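# Raise the tap lever fully with the robot arm

## Task

Push the tap's lever up until it reaches its highest position, and make sure it stays there by itself; a lever that only stays up because the robot is still holding it does not count.

## Robot and tools

Robot: one Doosan M1013 six-joint arm with a Robotiq 2F-140 two-finger gripper. Joints in column order: waist (joint_1), shoulder (joint_2), elbow (joint_3), forearm roll (joint_4), wrist pitch (joint_5), wrist roll (joint_6). There is a single arm, so every row describes only this arm.

Frames: positions are in the scene frame, in metres. Its origin sits on the table surface straight under the arm's base; +z is up, and +y points left when facing along +x. The base may be slightly tilted against the table. end_effector_position is the point between the finger pads when closed (link pinch); the gripper's fingers point along its own +z and open and close along its own y. Closed fingertips stick out about 33 mm past that point, open ones about 9 mm. Closing moves the fingertips about 24 mm farther from the arm, so keep that clearance over surfaces. The reported hand position can be off, more so at long reach.

Tool execute_actions, argument actions: a list holding zero or one item. Empty list: no command, just returns the current state. A wait item {"steps": N} with N up to 300 sends nothing and returns N control steps (1/30 s each) after the previous result; reply time is counted within those steps. A motion item {"rows": [...], "steps": N} with N up to 15 (default 15) and 1 to 15 rows; each row is used for one step and the final row repeats for the remaining steps. Optional pictures: true or false decides whether camera images come back. A refused call does nothing.

Each row is 9 numbers, each in [-1, 1], in this order: djoint_1 to djoint_6, then gripper position, gripper force_limit, gripper speed. The six joint numbers are offsets, not absolute angles: they are measured from the joint angles listed in the latest result that reports them (before any such result, or for a later call in the same reply, from where the arm is when the action begins). Every row is counted from that same base, not from the previous row. Scale: 1.0 equals 1.398 rad for waist and shoulder, 2.097 rad for the elbow, 2.622 rad for the three wrist joints. Sending all zeros is not a pause; it pulls the arm back to the base angles. Joint ranges (rad): waist, shoulder, forearm roll, wrist pitch, wrist roll -6.283 to 6.283; elbow -2.792 to 2.792. A call that would push a joint more than 0.010 rad outside its range is refused; targets beyond the true end (which may differ by 0.010 rad) are clipped, and the result may say "joint sent to its limit", possibly about an earlier move.

Gripper numbers are absolute settings, not offsets. position: +1 fully open (140 mm), pads touch near -0.8, -1 closes until blocked. force_limit: about 14 N at -1, 60 N at 0, 107 N at +1 (for parts up to 40 mm wide). speed: gap changes at about 30 mm/s at -1, 140 at 0, 250 at +1.

Motion limits: target speeds up to 2.09 rad/s (waist, shoulder), 3.14 (elbow), 3.93 (wrist joints), reaching them in 0.3 s, with all joints timed to arrive together. Each step's target stays within 0.456 rad (waist, shoulder), 0.683 (elbow), 0.854 (wrist joints) of the measured angle, and targets implying more than 70 mm of gripper travel from its measured spot are scaled back. Between calls the arm keeps heading to the last row's target until it nearly stops moving or a step is HELD.

Result lines: end_effector_position (m), end_effector_quat_wxyz, linear and angular velocities (m/s, rad/s), Joint positions (rad) and Joint velocities (rad/s) in column order, position_measured in counts (3 fully open, 230 pads touching, not linear), object_status (0 moving, 1 blocked while opening, 2 blocked while closing, i.e. gripping, 3 reached the request or pads touching). Flange force is the estimated outside force on the gripper, noisy and higher during acceleration; "no reading" means no estimate. HELD marks steps where the row was not fully sent. "joint command not followed" means a clearance check altered targets; mounting blocks count as arm. MOTOR HOT warns of overheating.

Faults to avoid: contact torque reaching a joint load limit (waist, shoulder 306 N m, elbow 144, wrist joints 40.5 each, held weight included) or any outside force of 144 N stops the arm for 10 s and drops the rest of the call; overheating sets the brakes. Avoid slams, hard hits, heavy pushes, and letting anything fall or slip. For the lever, approach gently, lift it to the top, then let go or back away and check that it stays up on its own.

Tool zoom_image: camera (cam_head_left, cam_head_right, cam_high, cam_low, cam_wrist) and region [x0, y0, x1, y1] in image pixels, origin top-left, up to 504 by 504; returns an enlarged view of that camera's latest image. All cameras are 504x504; calibration gives K, distortion and T_world_to_cam per camera, with small per-scene errors; the wrist camera's pose follows the joints.

Tool read_manual(section="licences") only returns licence texts. Tool finished_scene(scene) closes the given scene, reports success, and loads the next task; it cannot be undone. Answering without a tool call ends everything.

Each tool is called after "Emit:" by a JSON object that holds its "fn" and its "kwargs", one argument or row to a line.

## Session

Emit:
{"fn": "execute_actions", "kwargs": {
  "actions": []
}}

Scene clock: 0.00 s of 4600.00 s.
end_effector_position=(+0.4635, -0.1936, +0.1788) position_measured=3 object_status=3 end_effector_quat_wxyz=(-0.261, +0.900, -0.268, -0.223) end_effector_velocity=(+0.000, -0.000, -0.000) end_effector_angular_velocity=(-0.000, -0.000, +0.000)
Joint positions: [-0.639  0.424  1.876  0.31   1.484  1.346]
Joint velocities: [-0.  0. -0. -0. -0. -0.]
Flange force (N, the push that the arm receives, along the gripper's own x y z axes): no reading

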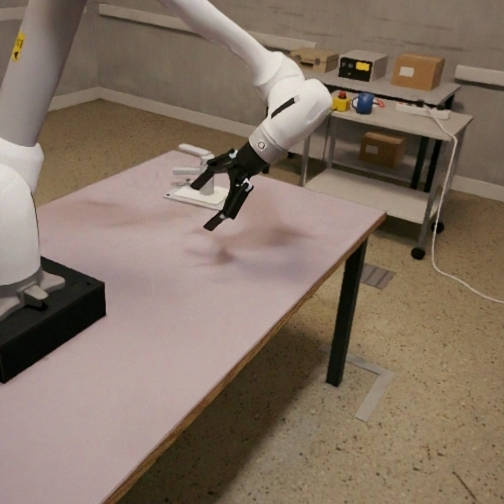

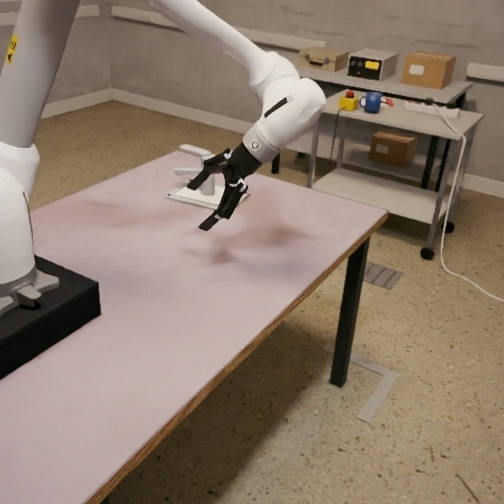

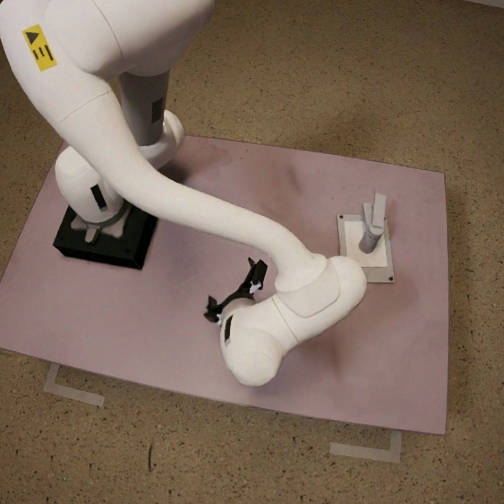

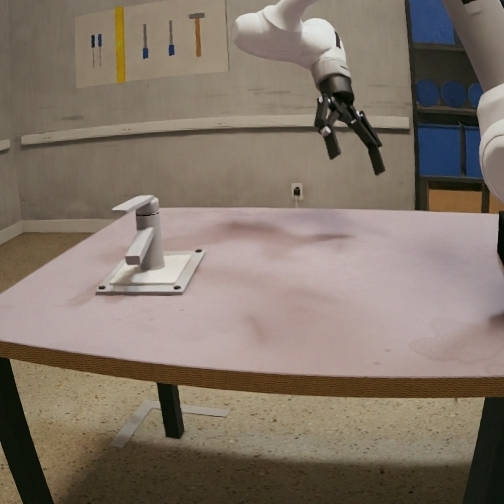

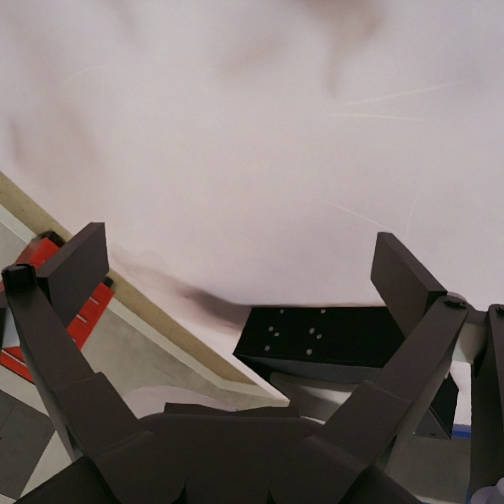

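Emit:
{"fn": "zoom_image", "kwargs": {
  "camera": "cam_low",
  "region": [70, 170, 230, 310]
}}

Emit:
{"fn": "zoom_image", "kwargs": {
  "camera": "cam_high",
  "region": [310, 170, 430, 300]
}}

Emit:
{"fn": "zoom_image", "kwargs": {
  "camera": "cam_head_left",
  "region": [150, 130, 270, 230]
}}

Region (70, 170, 230, 310) of cam_low's 504x504 image, scaled by 3.150, with more detail than that image has; it fills the top 441 rows of this view, and the rest is white.

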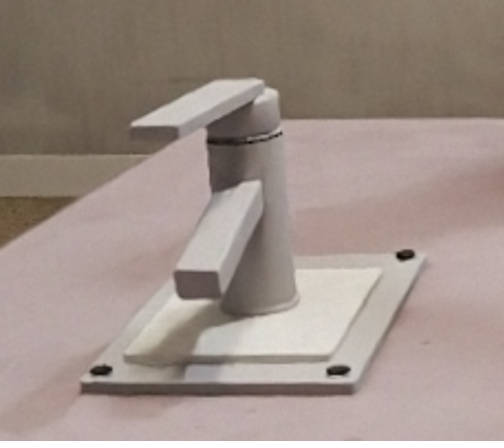

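Region (310, 170, 430, 300) of cam_high's 504x504 image, scaled by 3.877, with more detail than that image has; it fills the left 465 columns of this view, and the rest is white.

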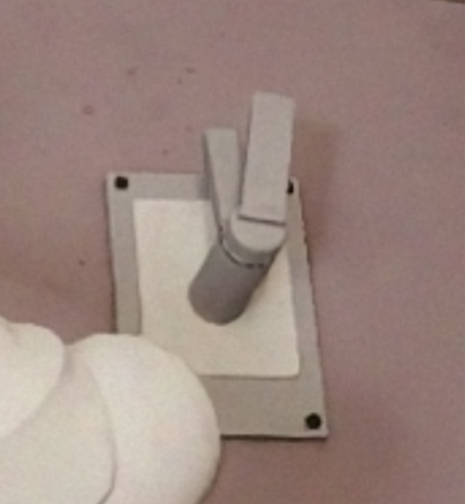

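Region (150, 130, 270, 230) of cam_head_left's 504x504 image, scaled by 4.200, with more detail than that image has.

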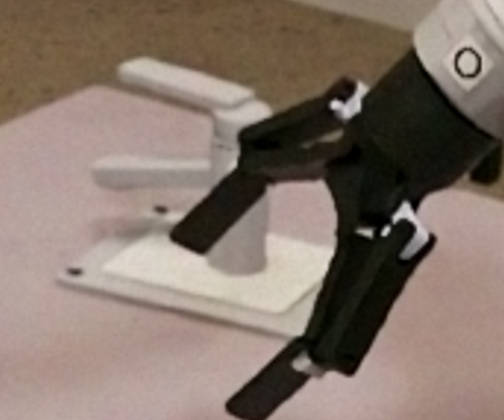

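Emit:
{"fn": "execute_actions", "kwargs": {
  "actions": [
    {"rows":[[0,-0.16,0,-0.118,0,0,-1,-0.5,0.5]],"steps":15}
  ],
  "pictures": false
}}

Emit:
{"fn": "execute_actions", "kwargs": {
  "actions": [
    {"rows":[[0.597,0,0,0,-0.757,0,-1,-0.5,0.5]],"steps":15}
  ],
  "pictures": false
}}

Emit:
{"fn": "execute_actions", "kwargs": {
  "actions": [
    {"steps":60}
  ],
  "pictures": false
}}

Scene clock: 118.57 s of 4600.00 s.
end_effector_position=(+0.3969, -0.2686, +0.2741) position_measured=147 object_status=0 end_effector_quat_wxyz=(-0.089, +0.953, -0.217, -0.190) end_effector_velocity=(-0.002, -0.001, +0.002) end_effector_angular_velocity=(-0.006, +0.000, +0.004)
Joint positions: [-0.639  0.201  1.876  0.001  1.484  1.346]
Joint velocities: [-0.    -0.004  0.    -0.006  0.001 -0.001]
Flange force (N, the push that the arm receives, along the gripper's own x y z axes): [1.8 0.8 -0.7]
Steps of this call (steps 1 to 90: nothing new was sent; then 115.07 s passed at rest; steps 91 to 105: all 15 steps of this action). Readings (joint positions | what the end effector reports):
91: [-0.639 0.424 1.876 0.310 1.484 1.346] | position_measured=3 object_status=0
92: [-0.639 0.419 1.876 0.302 1.484 1.346] | position_measured=10 object_status=0
94: [-0.639 0.385 1.876 0.256 1.484 1.346] | position_measured=31 object_status=0
98: [-0.639 0.276 1.876 0.106 1.484 1.346] | position_measured=73 object_status=0
105: the state above

Scene clock: 119.07 s of 4600.00 s.
end_effector_position=(+0.6087, -0.2160, +0.2454) position_measured=232 object_status=3 end_effector_quat_wxyz=(+0.016, +0.995, -0.086, +0.042) end_effector_velocity=(+0.469, +0.219, +0.031) end_effector_angular_velocity=(-0.426, -1.025, +0.600)
Joint positions: [-0.365  0.201  1.876  0.001  0.97   1.346]
Joint velocities: [ 0.595 -0.     0.001 -0.    -1.114  0.   ]
Flange force (N, the push that the arm receives, along the gripper's own x y z axes): [-1.3 1.3 2.7]
Steps of this call (steps 1 to 15: all 15 steps of this action). Readings (joint positions | what the end effector reports):
1: [-0.639 0.201 1.876 0.001 1.483 1.346] | position_measured=157 object_status=0
2: [-0.633 0.201 1.876 0.001 1.473 1.346] | position_measured=168 object_status=0
4: [-0.600 0.201 1.876 0.001 1.410 1.346] | position_measured=189 object_status=0
8: [-0.510 0.201 1.876 0.001 1.241 1.346] | position_measured=231 object_status=0
15: the state above

Scene clock: 121.07 s of 4600.00 s.
end_effector_position=(+0.9299, +0.1898, +0.5714) position_measured=232 object_status=3 end_effector_quat_wxyz=(+0.021, +0.698, +0.137, +0.702) end_effector_velocity=(-0.000, -0.000, -0.000) end_effector_angular_velocity=(+0.000, +0.001, -0.000)
Joint positions: [ 0.196  0.201  1.876  0.001 -0.501  1.346]
Joint velocities: [-0.    -0.     0.001  0.     0.     0.   ]
Flange force (N, the push that the arm receives, along the gripper's own x y z axes): [-3.3 0.1 1.5]
Steps of this call (steps 1 to 60: the robot went on to your last target). Readings (joint positions | what the end effector reports):
1: [-0.345 0.201 1.876 0.001 0.932 1.346] | position_measured=232 object_status=3
2: [-0.325 0.201 1.876 0.001 0.895 1.346] | position_measured=232 object_status=3
4: [-0.286 0.201 1.876 0.001 0.821 1.346] | position_measured=232 object_status=3
8: [-0.209 0.201 1.876 0.001 0.677 1.346] | position_measured=232 object_status=3
60: the state above
The arm was judged still, so your last target was given up. Only a new action makes it travel on or press farther. Fingers that are still opening or closing keep moving.

Emit:
{"fn": "execute_actions", "kwargs": {
  "actions": [
    {"rows":[[0,0.366,0.277,0,-0.419,0.086,-1,-0.5,0.5]],"steps":15}
  ],
  "pictures": false
}}

Emit:
{"fn": "execute_actions", "kwargs": {
  "actions": [
    {"steps":45}
  ]
}}

Scene clock: 133.63 s of 4600.00 s.
end_effector_position=(+0.8822, +0.1815, +0.3316) position_measured=232 object_status=3 end_effector_quat_wxyz=(-0.012, +0.713, +0.105, +0.693) end_effector_velocity=(-0.217, -0.037, -0.465) end_effector_angular_velocity=(+0.232, -0.015, -0.010)
Joint positions: [ 0.196  0.417  2.126  0.001 -0.941  1.443]
Joint velocities: [-0.     0.527  0.59   0.    -1.17   0.228]
Flange force (N, the push that the arm receives, along the gripper's own x y z axes): [-3.0 1.8 -0.1]
Steps of this call (steps 1 to 90: nothing new was sent; then 9.07 s passed at rest; steps 91 to 105: all 15 steps of this action). Readings (joint positions | what the end effector reports):
91: [0.196 0.201 1.877 0.001 -0.502 1.346] | position_measured=232 object_status=3
92: [0.196 0.206 1.883 0.001 -0.512 1.349] | position_measured=232 object_status=3
94: [0.196 0.236 1.921 0.001 -0.567 1.363] | position_measured=232 object_status=3
98: [0.196 0.298 1.993 0.001 -0.684 1.391] | position_measured=232 object_status=3
105: the state above

Scene clock: 135.13 s of 4600.00 s.
end_effector_position=(+0.7072, +0.1520, +0.1488) position_measured=232 object_status=3 end_effector_quat_wxyz=(-0.057, +0.707, +0.058, +0.702) end_effector_velocity=(+0.000, +0.000, -0.000) end_effector_angular_velocity=(+0.000, +0.000, +0.001)
Joint positions: [ 0.196  0.712  2.457  0.001 -1.599  1.572]
Joint velocities: [ 0.    -0.    -0.001 -0.001  0.001  0.   ]
Flange force (N, the push that the arm receives, along the gripper's own x y z axes): [0.5 5.8 -3.4]
Steps of this call (steps 1 to 45: the robot went on to your last target). Readings (joint positions | what the end effector reports):
1: [0.196 0.435 2.146 0.001 -0.981 1.451] | position_measured=232 object_status=3
2: [0.196 0.453 2.167 0.001 -1.021 1.459] | position_measured=232 object_status=3
4: [0.196 0.489 2.208 0.001 -1.103 1.475] | position_measured=232 object_status=3
8: [0.196 0.565 2.292 0.001 -1.271 1.508] | position_measured=232 object_status=3
45: the state above
The arm was judged still, so your last target was given up. Only a new action makes it travel on or press farther. Fingers that are still opening or closing keep moving.
camera_calibration (this result's frames):
cam_wrist: T_world_to_cam=[[0.155437, -0.987025, 0.0402617, 0.0259192], [-0.389477, -0.0986886, -0.915734, 0.430538], [0.907825, 0.126658, -0.399763, -0.40958], [0, 0, 0, 1]] pos_world=[0.535483, 0.119949, 0.229479]

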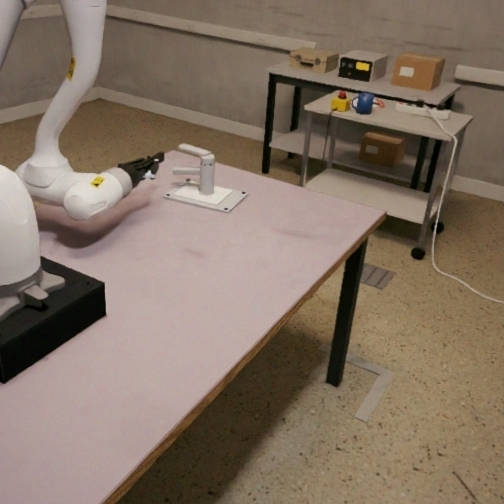

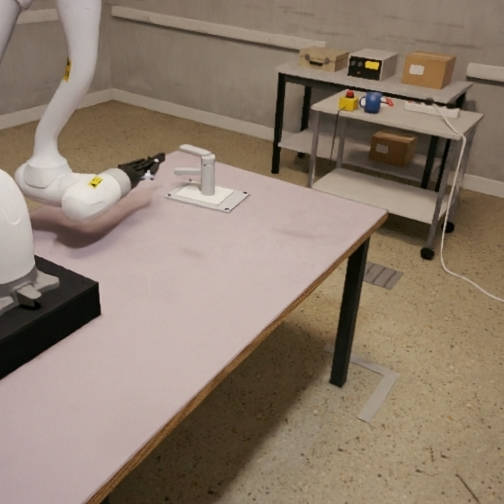

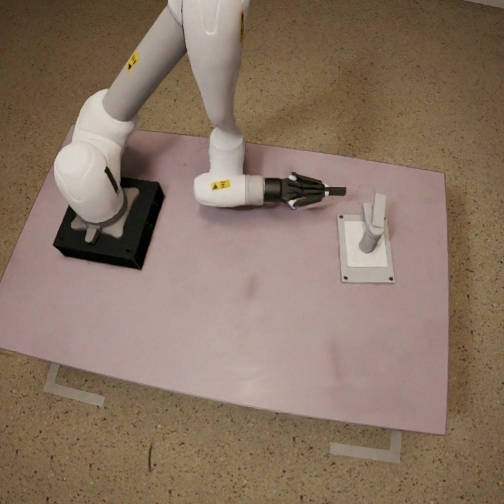

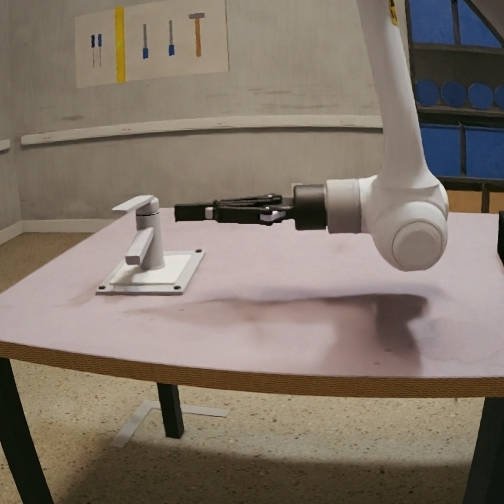

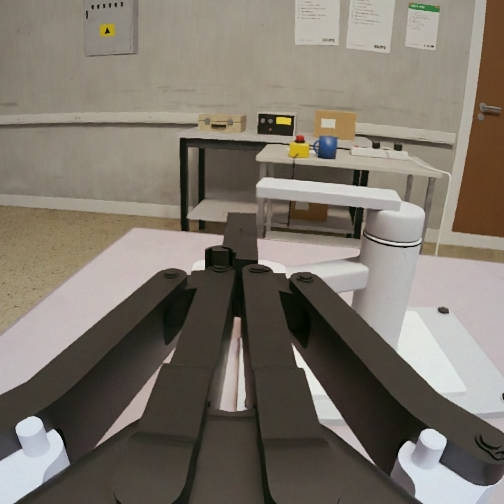

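Emit:
{"fn": "execute_actions", "kwargs": {
  "actions": [
    {"rows":[[-0.034,0.043,-0.005,0,-0.018,0,-1,-0.5,0.5]],"steps":15}
  ],
  "pictures": false
}}

Emit:
{"fn": "execute_actions", "kwargs": {
  "actions": [
    {"rows":[[0,0.003,-0.055,0,0.042,0,-1,-0.5,0.5]],"steps":15}
  ]
}}

Scene clock: 158.37 s of 4600.00 s.
end_effector_position=(+0.7132, +0.1182, +0.1243) position_measured=232 object_status=3 end_effector_quat_wxyz=(-0.040, +0.709, +0.041, +0.703) end_effector_velocity=(+0.000, -0.001, -0.001) end_effector_angular_velocity=(+0.001, +0.001, -0.001)
Joint positions: [ 0.148  0.773  2.447  0.001 -1.646  1.572]
Joint velocities: [-0.     0.001 -0.001  0.001  0.001  0.001]
Flange force (N, the push that the arm receives, along the gripper's own x y z axes): [-1.8 5.2 -1.8]
Steps of this call (steps 1 to 90: nothing new was sent; then 19.73 s passed at rest; steps 91 to 105: all 15 steps of this action). Readings (joint positions | what the end effector reports):
91: [0.195 0.713 2.457 0.001 -1.600 1.572] | position_measured=232 object_status=3
92: [0.191 0.718 2.457 0.001 -1.604 1.572] | position_measured=232 object_status=3
94: [0.167 0.749 2.451 0.001 -1.628 1.572] | position_measured=232 object_status=3
98: [0.148 0.772 2.447 0.001 -1.646 1.572] | position_measured=232 object_status=3
105: the state above

Scene clock: 158.87 s of 4600.00 s.
end_effector_position=(+0.7767, +0.1256, +0.1210) position_measured=232 object_status=3 end_effector_quat_wxyz=(-0.041, +0.709, +0.041, +0.703) end_effector_velocity=(+0.000, -0.000, +0.000) end_effector_angular_velocity=(+0.000, -0.000, -0.001)
Joint positions: [ 0.148  0.777  2.331  0.001 -1.536  1.572]
Joint velocities: [-0.    -0.001 -0.001  0.001  0.001  0.   ]
Flange force (N, the push that the arm receives, along the gripper's own x y z axes): [1.9 3.3 -1.9]
Steps of this call (steps 1 to 15: all 15 steps of this action). Readings (joint positions | what the end effector reports):
1: [0.148 0.773 2.446 0.001 -1.646 1.572] | position_measured=232 object_status=3
2: [0.148 0.773 2.438 0.001 -1.638 1.572] | position_measured=232 object_status=3
4: [0.148 0.775 2.389 0.001 -1.591 1.572] | position_measured=232 object_status=3
8: [0.148 0.777 2.332 0.001 -1.537 1.572] | position_measured=232 object_status=3
15: the state above
camera_calibration (this result's frames):
cam_wrist: T_world_to_cam=[[0.108401, -0.993281, 0.0405245, 0.0274603], [-0.394911, -0.0804371, -0.915191, 0.431409], [0.912302, 0.0832045, -0.400977, -0.478297], [0, 0, 0, 1]] pos_world=[0.603742, 0.101773, 0.201923]

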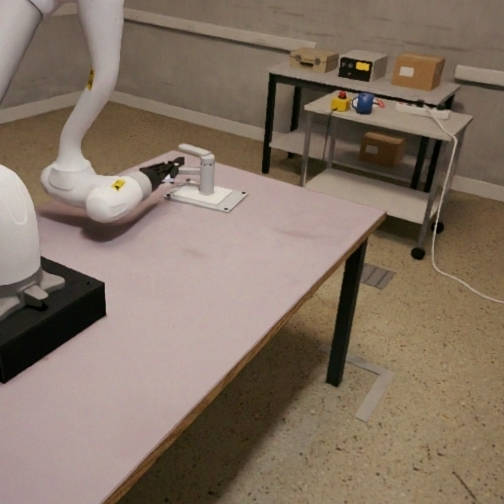

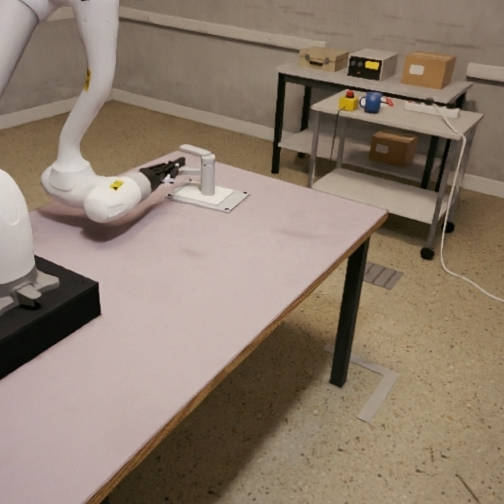

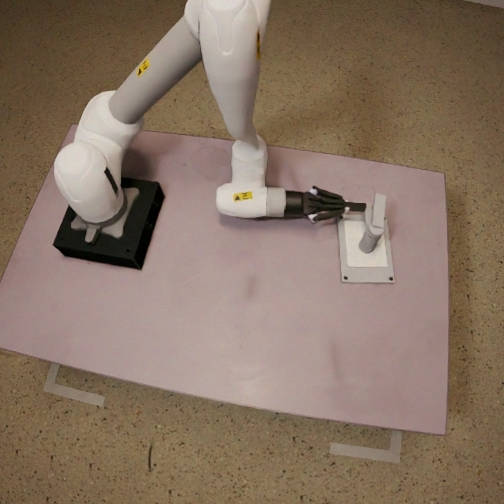

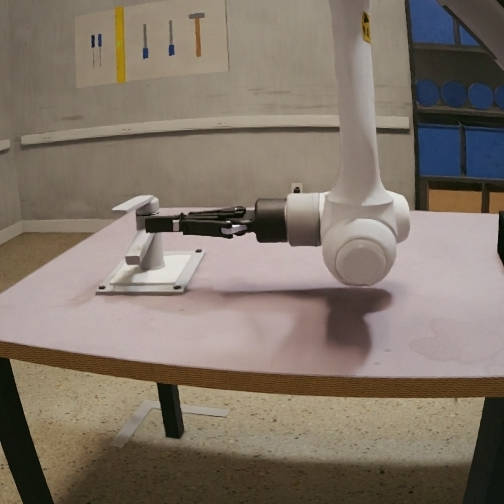

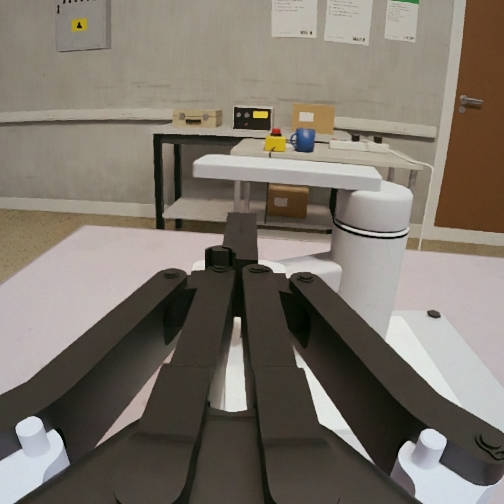

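Emit:
{"fn": "execute_actions", "kwargs": {
  "actions": [
    {"rows":[[0,-0.009,-0.028,0,0.026,0,-1,-0.5,0.5]],"steps":15}
  ]
}}

Scene clock: 163.33 s of 4600.00 s.
end_effector_position=(+0.8107, +0.1297, +0.1300) position_measured=232 object_status=3 end_effector_quat_wxyz=(-0.041, +0.708, +0.041, +0.704) end_effector_velocity=(+0.000, +0.000, +0.002) end_effector_angular_velocity=(+0.002, -0.002, +0.001)
Joint positions: [ 0.148  0.764  2.273  0.001 -1.468  1.572]
Joint velocities: [ 0.    -0.002  0.    -0.001  0.     0.002]
Flange force (N, the push that the arm receives, along the gripper's own x y z axes): [-2.8 4.9 -0.1]
Steps of this call (steps 1 to 15: the robot went on to your last target; steps 16 to 90: nothing new was sent; then 0.97 s passed at rest; steps 91 to 105: all 15 steps of this action). Readings (joint positions | what the end effector reports):
91: [0.148 0.777 2.331 0.001 -1.536 1.572] | position_measured=232 object_status=3
92: [0.148 0.775 2.323 0.001 -1.526 1.572] | position_measured=232 object_status=3
94: [0.148 0.767 2.286 0.001 -1.485 1.572] | position_measured=232 object_status=3
98: [0.148 0.764 2.273 0.001 -1.469 1.572] | position_measured=232 object_status=3
105: the state above
camera_calibration (this result's frames):
cam_wrist: T_world_to_cam=[[0.108322, -0.993294, 0.0404078, 0.0275194], [-0.392065, -0.0800376, -0.916449, 0.451178], [0.913538, 0.083429, -0.398106, -0.507428], [0, 0, 0, 1]] pos_world=[0.637465, 0.10578, 0.21036]

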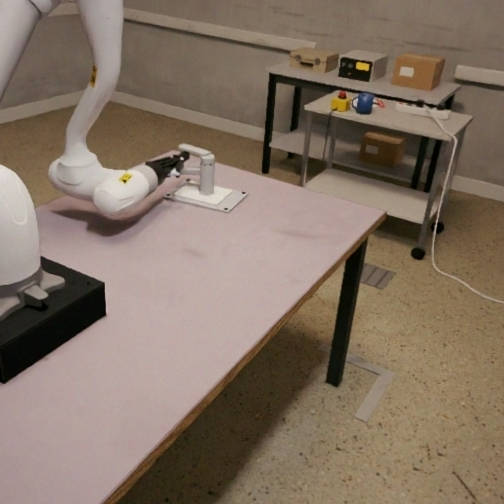

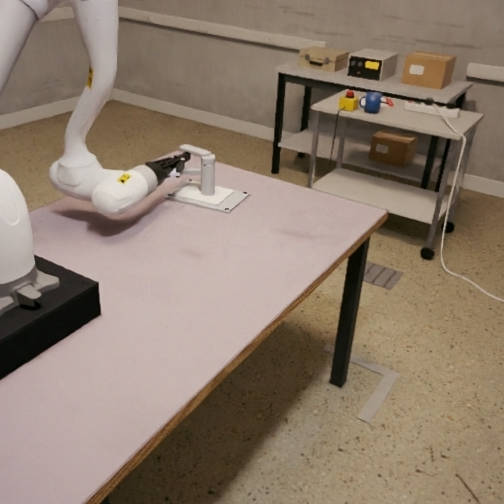

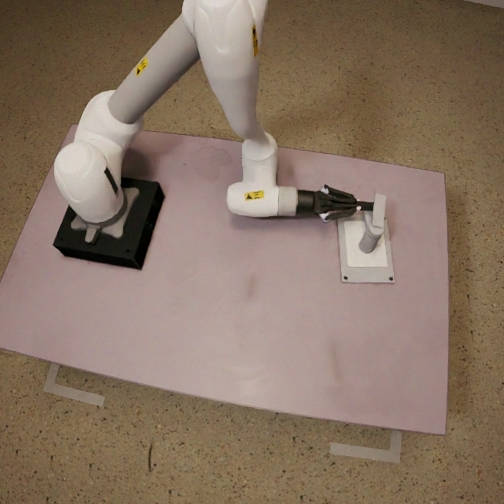

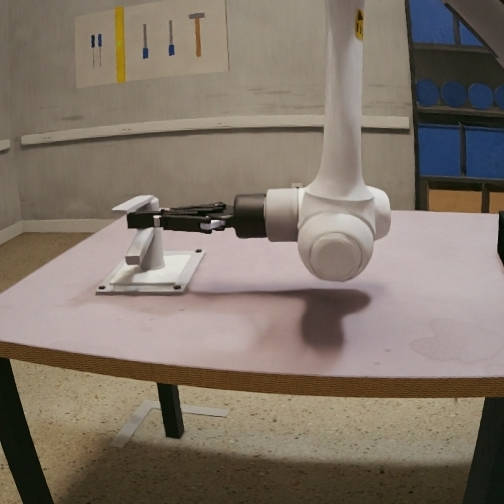

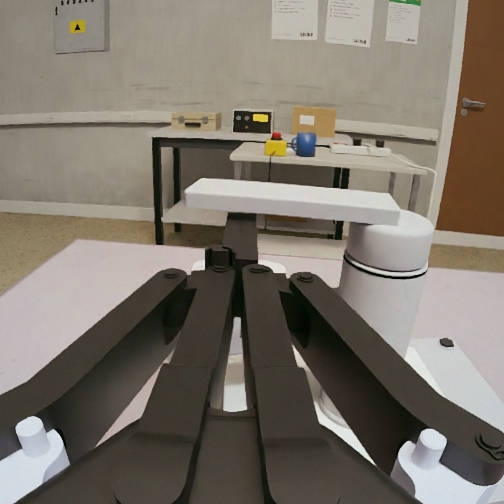

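Emit:
{"fn": "execute_actions", "kwargs": {
  "actions": [
    {"rows":[[0,-0.002,-0.008,0,0.007,0,-1,-0.5,0.5],[0,-0.004,-0.008,0,0.008,0,-1,-0.5,0.5],[0,-0.008,-0.008,0,0.010,0,-1,-0.5,0.5],[0,-0.014,-0.008,0,0.013,0,-1,-0.5,0.5],[0,-0.02,-0.008,0,0.017,0,-1,-0.5,0.5],[0,-0.027,-0.008,0,0.021,0,-1,-0.5,0.5],[0,-0.034,-0.008,0,0.024,0,-1,-0.5,0.5],[0,-0.041,-0.008,0,0.028,0,-1,-0.5,0.5],[0,-0.048,-0.008,0,0.032,0,-1,-0.5,0.5],[0,-0.057,-0.008,0,0.037,0,-1,-0.5,0.5]],"steps":15}
  ]
}}

Scene clock: 171.27 s of 4600.00 s.
end_effector_position=(+0.8269, +0.1316, +0.1696) position_measured=232 object_status=3 end_effector_quat_wxyz=(-0.041, +0.708, +0.041, +0.703) end_effector_velocity=(+0.001, -0.000, +0.007) end_effector_angular_velocity=(+0.002, -0.007, -0.000)
Joint positions: [ 0.148  0.685  2.256  0.001 -1.37   1.572]
Joint velocities: [-0.    -0.009  0.    -0.     0.001  0.002]
Flange force (N, the push that the arm receives, along the gripper's own x y z axes): [-71.8 -9.0 3.8]
Steps of this call (steps 1 to 15: the robot went on to your last target; steps 16 to 90: nothing new was sent; then 4.43 s passed at rest; steps 91 to 105: all 15 steps of this action). Readings (joint positions | what the end effector reports):
91: [0.148 0.764 2.272 0.001 -1.467 1.572] | position_measured=232 object_status=3
92: [0.148 0.763 2.266 0.001 -1.461 1.572] | position_measured=232 object_status=3
94: [0.148 0.757 2.258 0.001 -1.447 1.572] | position_measured=232 object_status=3
98: [0.148 0.728 2.256 0.001 -1.416 1.572] | position_measured=232 object_status=3
105: the state above
camera_calibration (this result's frames):
cam_wrist: T_world_to_cam=[[0.108379, -0.993293, 0.0402825, 0.0260526], [-0.394272, -0.0801465, -0.915492, 0.495675], [0.912581, 0.0833377, -0.400313, -0.505523], [0, 0, 0, 1]] pos_world=[0.653937, 0.107734, 0.25037]

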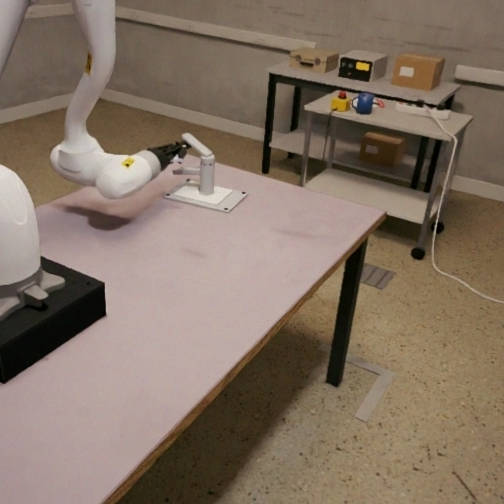

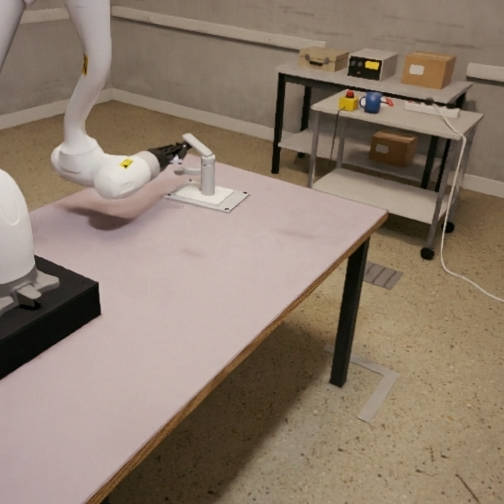

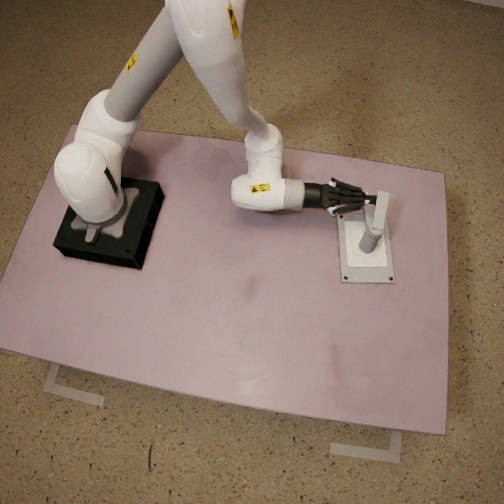

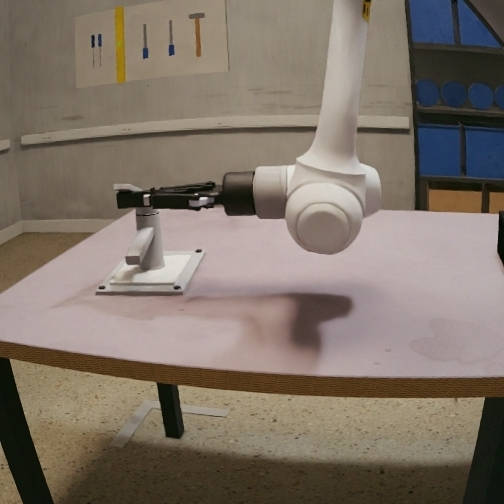

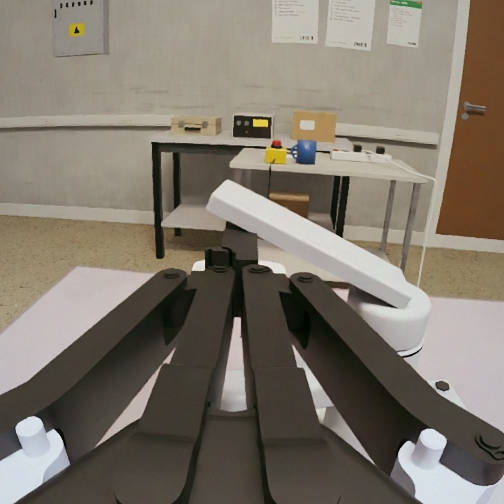

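Emit:
{"fn": "execute_actions", "kwargs": {
  "actions": []
}}

Scene clock: 175.73 s of 4600.00 s.
end_effector_position=(+0.8271, +0.1317, +0.1707) position_measured=232 object_status=3 end_effector_quat_wxyz=(-0.041, +0.708, +0.041, +0.704) end_effector_velocity=(+0.000, +0.001, -0.001) end_effector_angular_velocity=(-0.001, +0.001, +0.001)
Joint positions: [ 0.148  0.684  2.256  0.001 -1.371  1.572]
Joint velocities: [ 0.     0.    -0.    -0.001  0.001 -0.001]
Flange force (N, the push that the arm receives, along the gripper's own x y z axes): [-101.4 -16.7 -1.8]
Steps of this call (steps 1 to 15: the robot went on to your last target; steps 16 to 90: nothing new was sent; then 1.47 s passed at rest). Readings (joint positions | what the end effector reports):
1: [0.148 0.685 2.256 0.001 -1.370 1.572] | position_measured=232 object_status=3
2: [0.148 0.685 2.256 0.001 -1.370 1.572] | position_measured=232 object_status=3
4: [0.148 0.685 2.256 0.001 -1.370 1.572] | position_measured=232 object_status=3
8: [0.148 0.685 2.256 0.001 -1.371 1.572] | position_measured=232 object_status=3
90: the state above
The arm was judged still, so your last target was given up. Only a new action makes it travel on or press farther. Fingers that are still opening or closing keep moving.
camera_calibration (this result's frames):
cam_wrist: T_world_to_cam=[[0.10837, -0.993295, 0.0402657, 0.0260808], [-0.392555, -0.0799709, -0.916245, 0.495408], [0.913322, 0.0834873, -0.398589, -0.506178], [0, 0, 0, 1]] pos_world=[0.653952, 0.107784, 0.251108]

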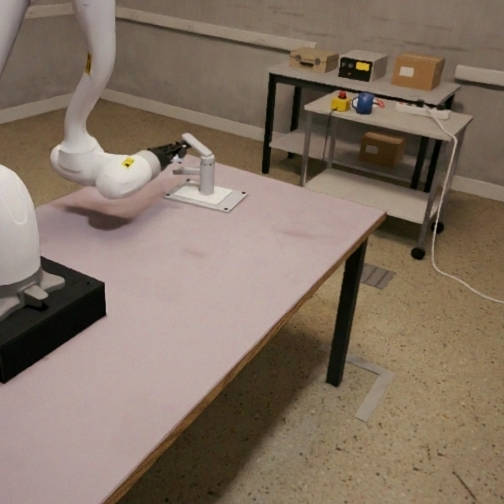

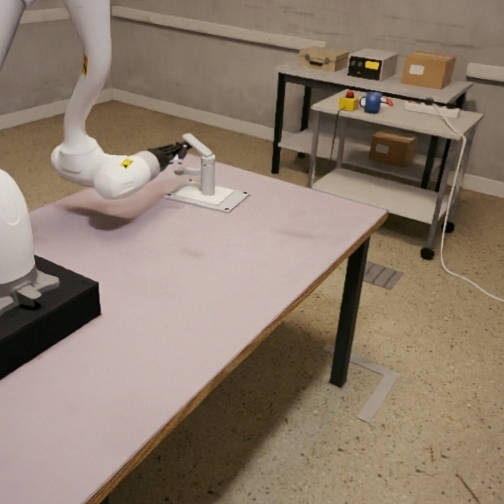

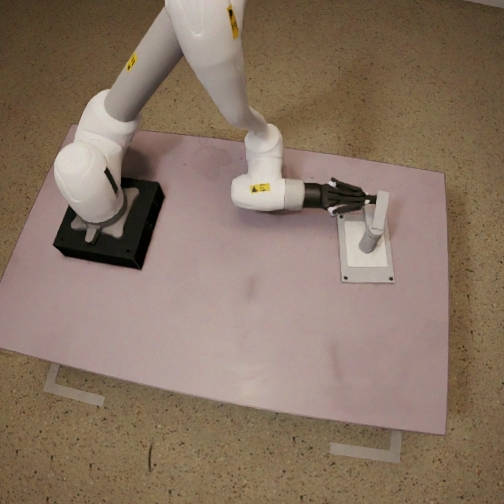

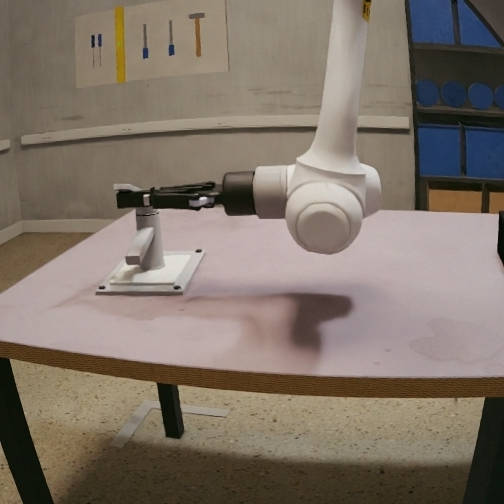

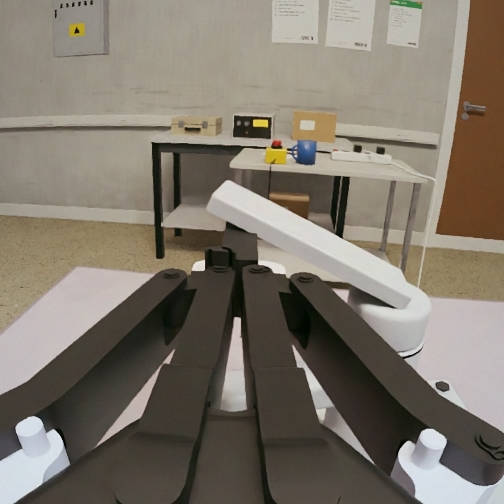

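At the hard stop. Back off (lower, then retract).

Emit:
{"fn": "execute_actions", "kwargs": {
  "actions": [
    {"rows":[[0,0.02,0,0,-0.012,0,-1,-0.5,0.5],[0,0.02,0,0,-0.012,0,-1,-0.5,0.5],[0,0.02,0,0,-0.012,0,-1,-0.5,0.5],[0,0.02,0,0,-0.012,0,-1,-0.5,0.5],[0,0.02,0,0,-0.012,0,-1,-0.5,0.5],[0,0.02,0,0,-0.012,0,-1,-0.5,0.5],[0,0.02,0.04,0,-0.045,0,-1,-0.5,0.5]],"steps":15}
  ]
}}

Scene clock: 180.43 s of 4600.00 s.
end_effector_position=(+0.7790, +0.1260, +0.1529) position_measured=232 object_status=3 end_effector_quat_wxyz=(-0.041, +0.706, +0.041, +0.706) end_effector_velocity=(-0.004, -0.001, -0.001) end_effector_angular_velocity=(-0.001, +0.002, -0.001)
Joint positions: [ 0.148  0.712  2.339  0.001 -1.489  1.572]
Joint velocities: [ 0.    -0.     0.007  0.001 -0.004 -0.001]
Flange force (N, the push that the arm receives, along the gripper's own x y z axes): [2.6 7.4 -3.2]
Steps of this call (steps 1 to 90: nothing new was sent; then 1.20 s passed at rest; steps 91 to 105: all 15 steps of this action). Readings (joint positions | what the end effector reports):
91: [0.148 0.685 2.256 0.001 -1.372 1.572] | position_measured=232 object_status=3
92: [0.148 0.690 2.256 0.001 -1.379 1.572] | position_measured=232 object_status=3
94: [0.148 0.707 2.255 0.002 -1.400 1.572] | position_measured=232 object_status=3
98: [0.148 0.712 2.264 0.002 -1.412 1.572] | position_measured=232 object_status=3
105: the state above
camera_calibration (this result's frames):
cam_wrist: T_world_to_cam=[[0.108105, -0.993319, 0.0403702, 0.0265199], [-0.386711, -0.079427, -0.918774, 0.455613], [0.915843, 0.0837123, -0.392714, -0.471728], [0, 0, 0, 1]] pos_world=[0.605353, 0.10202, 0.23228]

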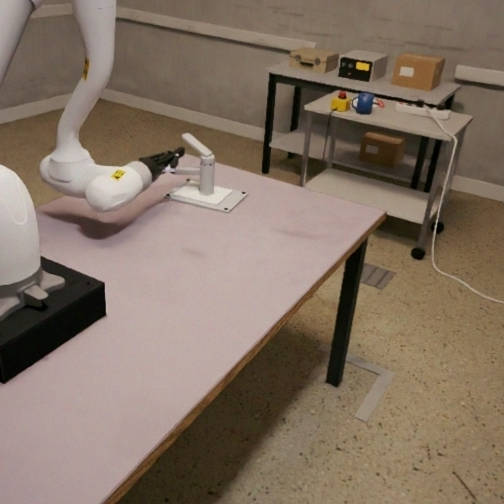

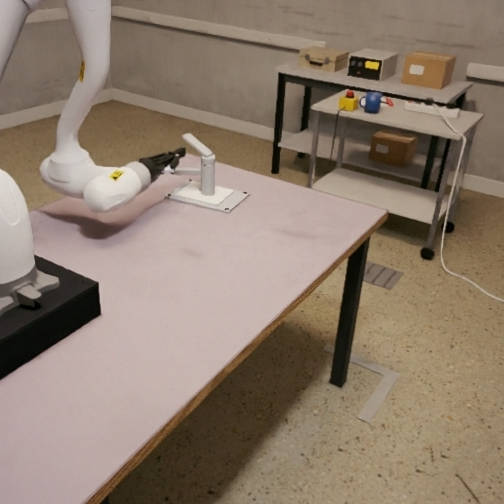

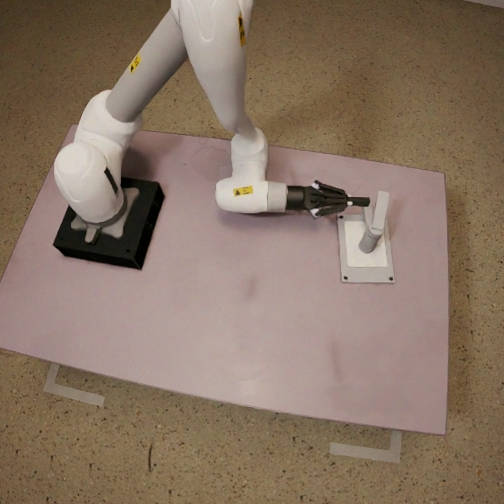

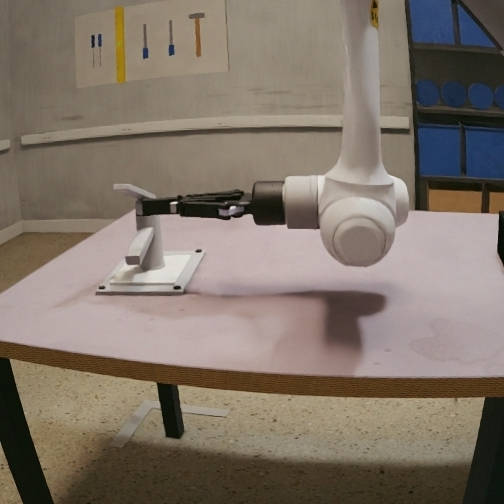

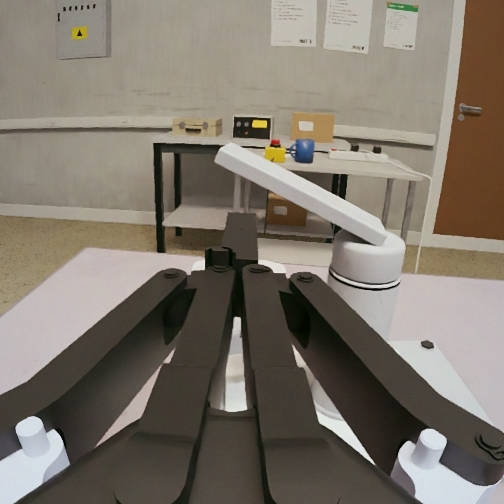

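Lever stays up.

Emit:
{"fn": "finished_scene", "kwargs": {
  "scene": 1
}}

The scene is finished: the task was done.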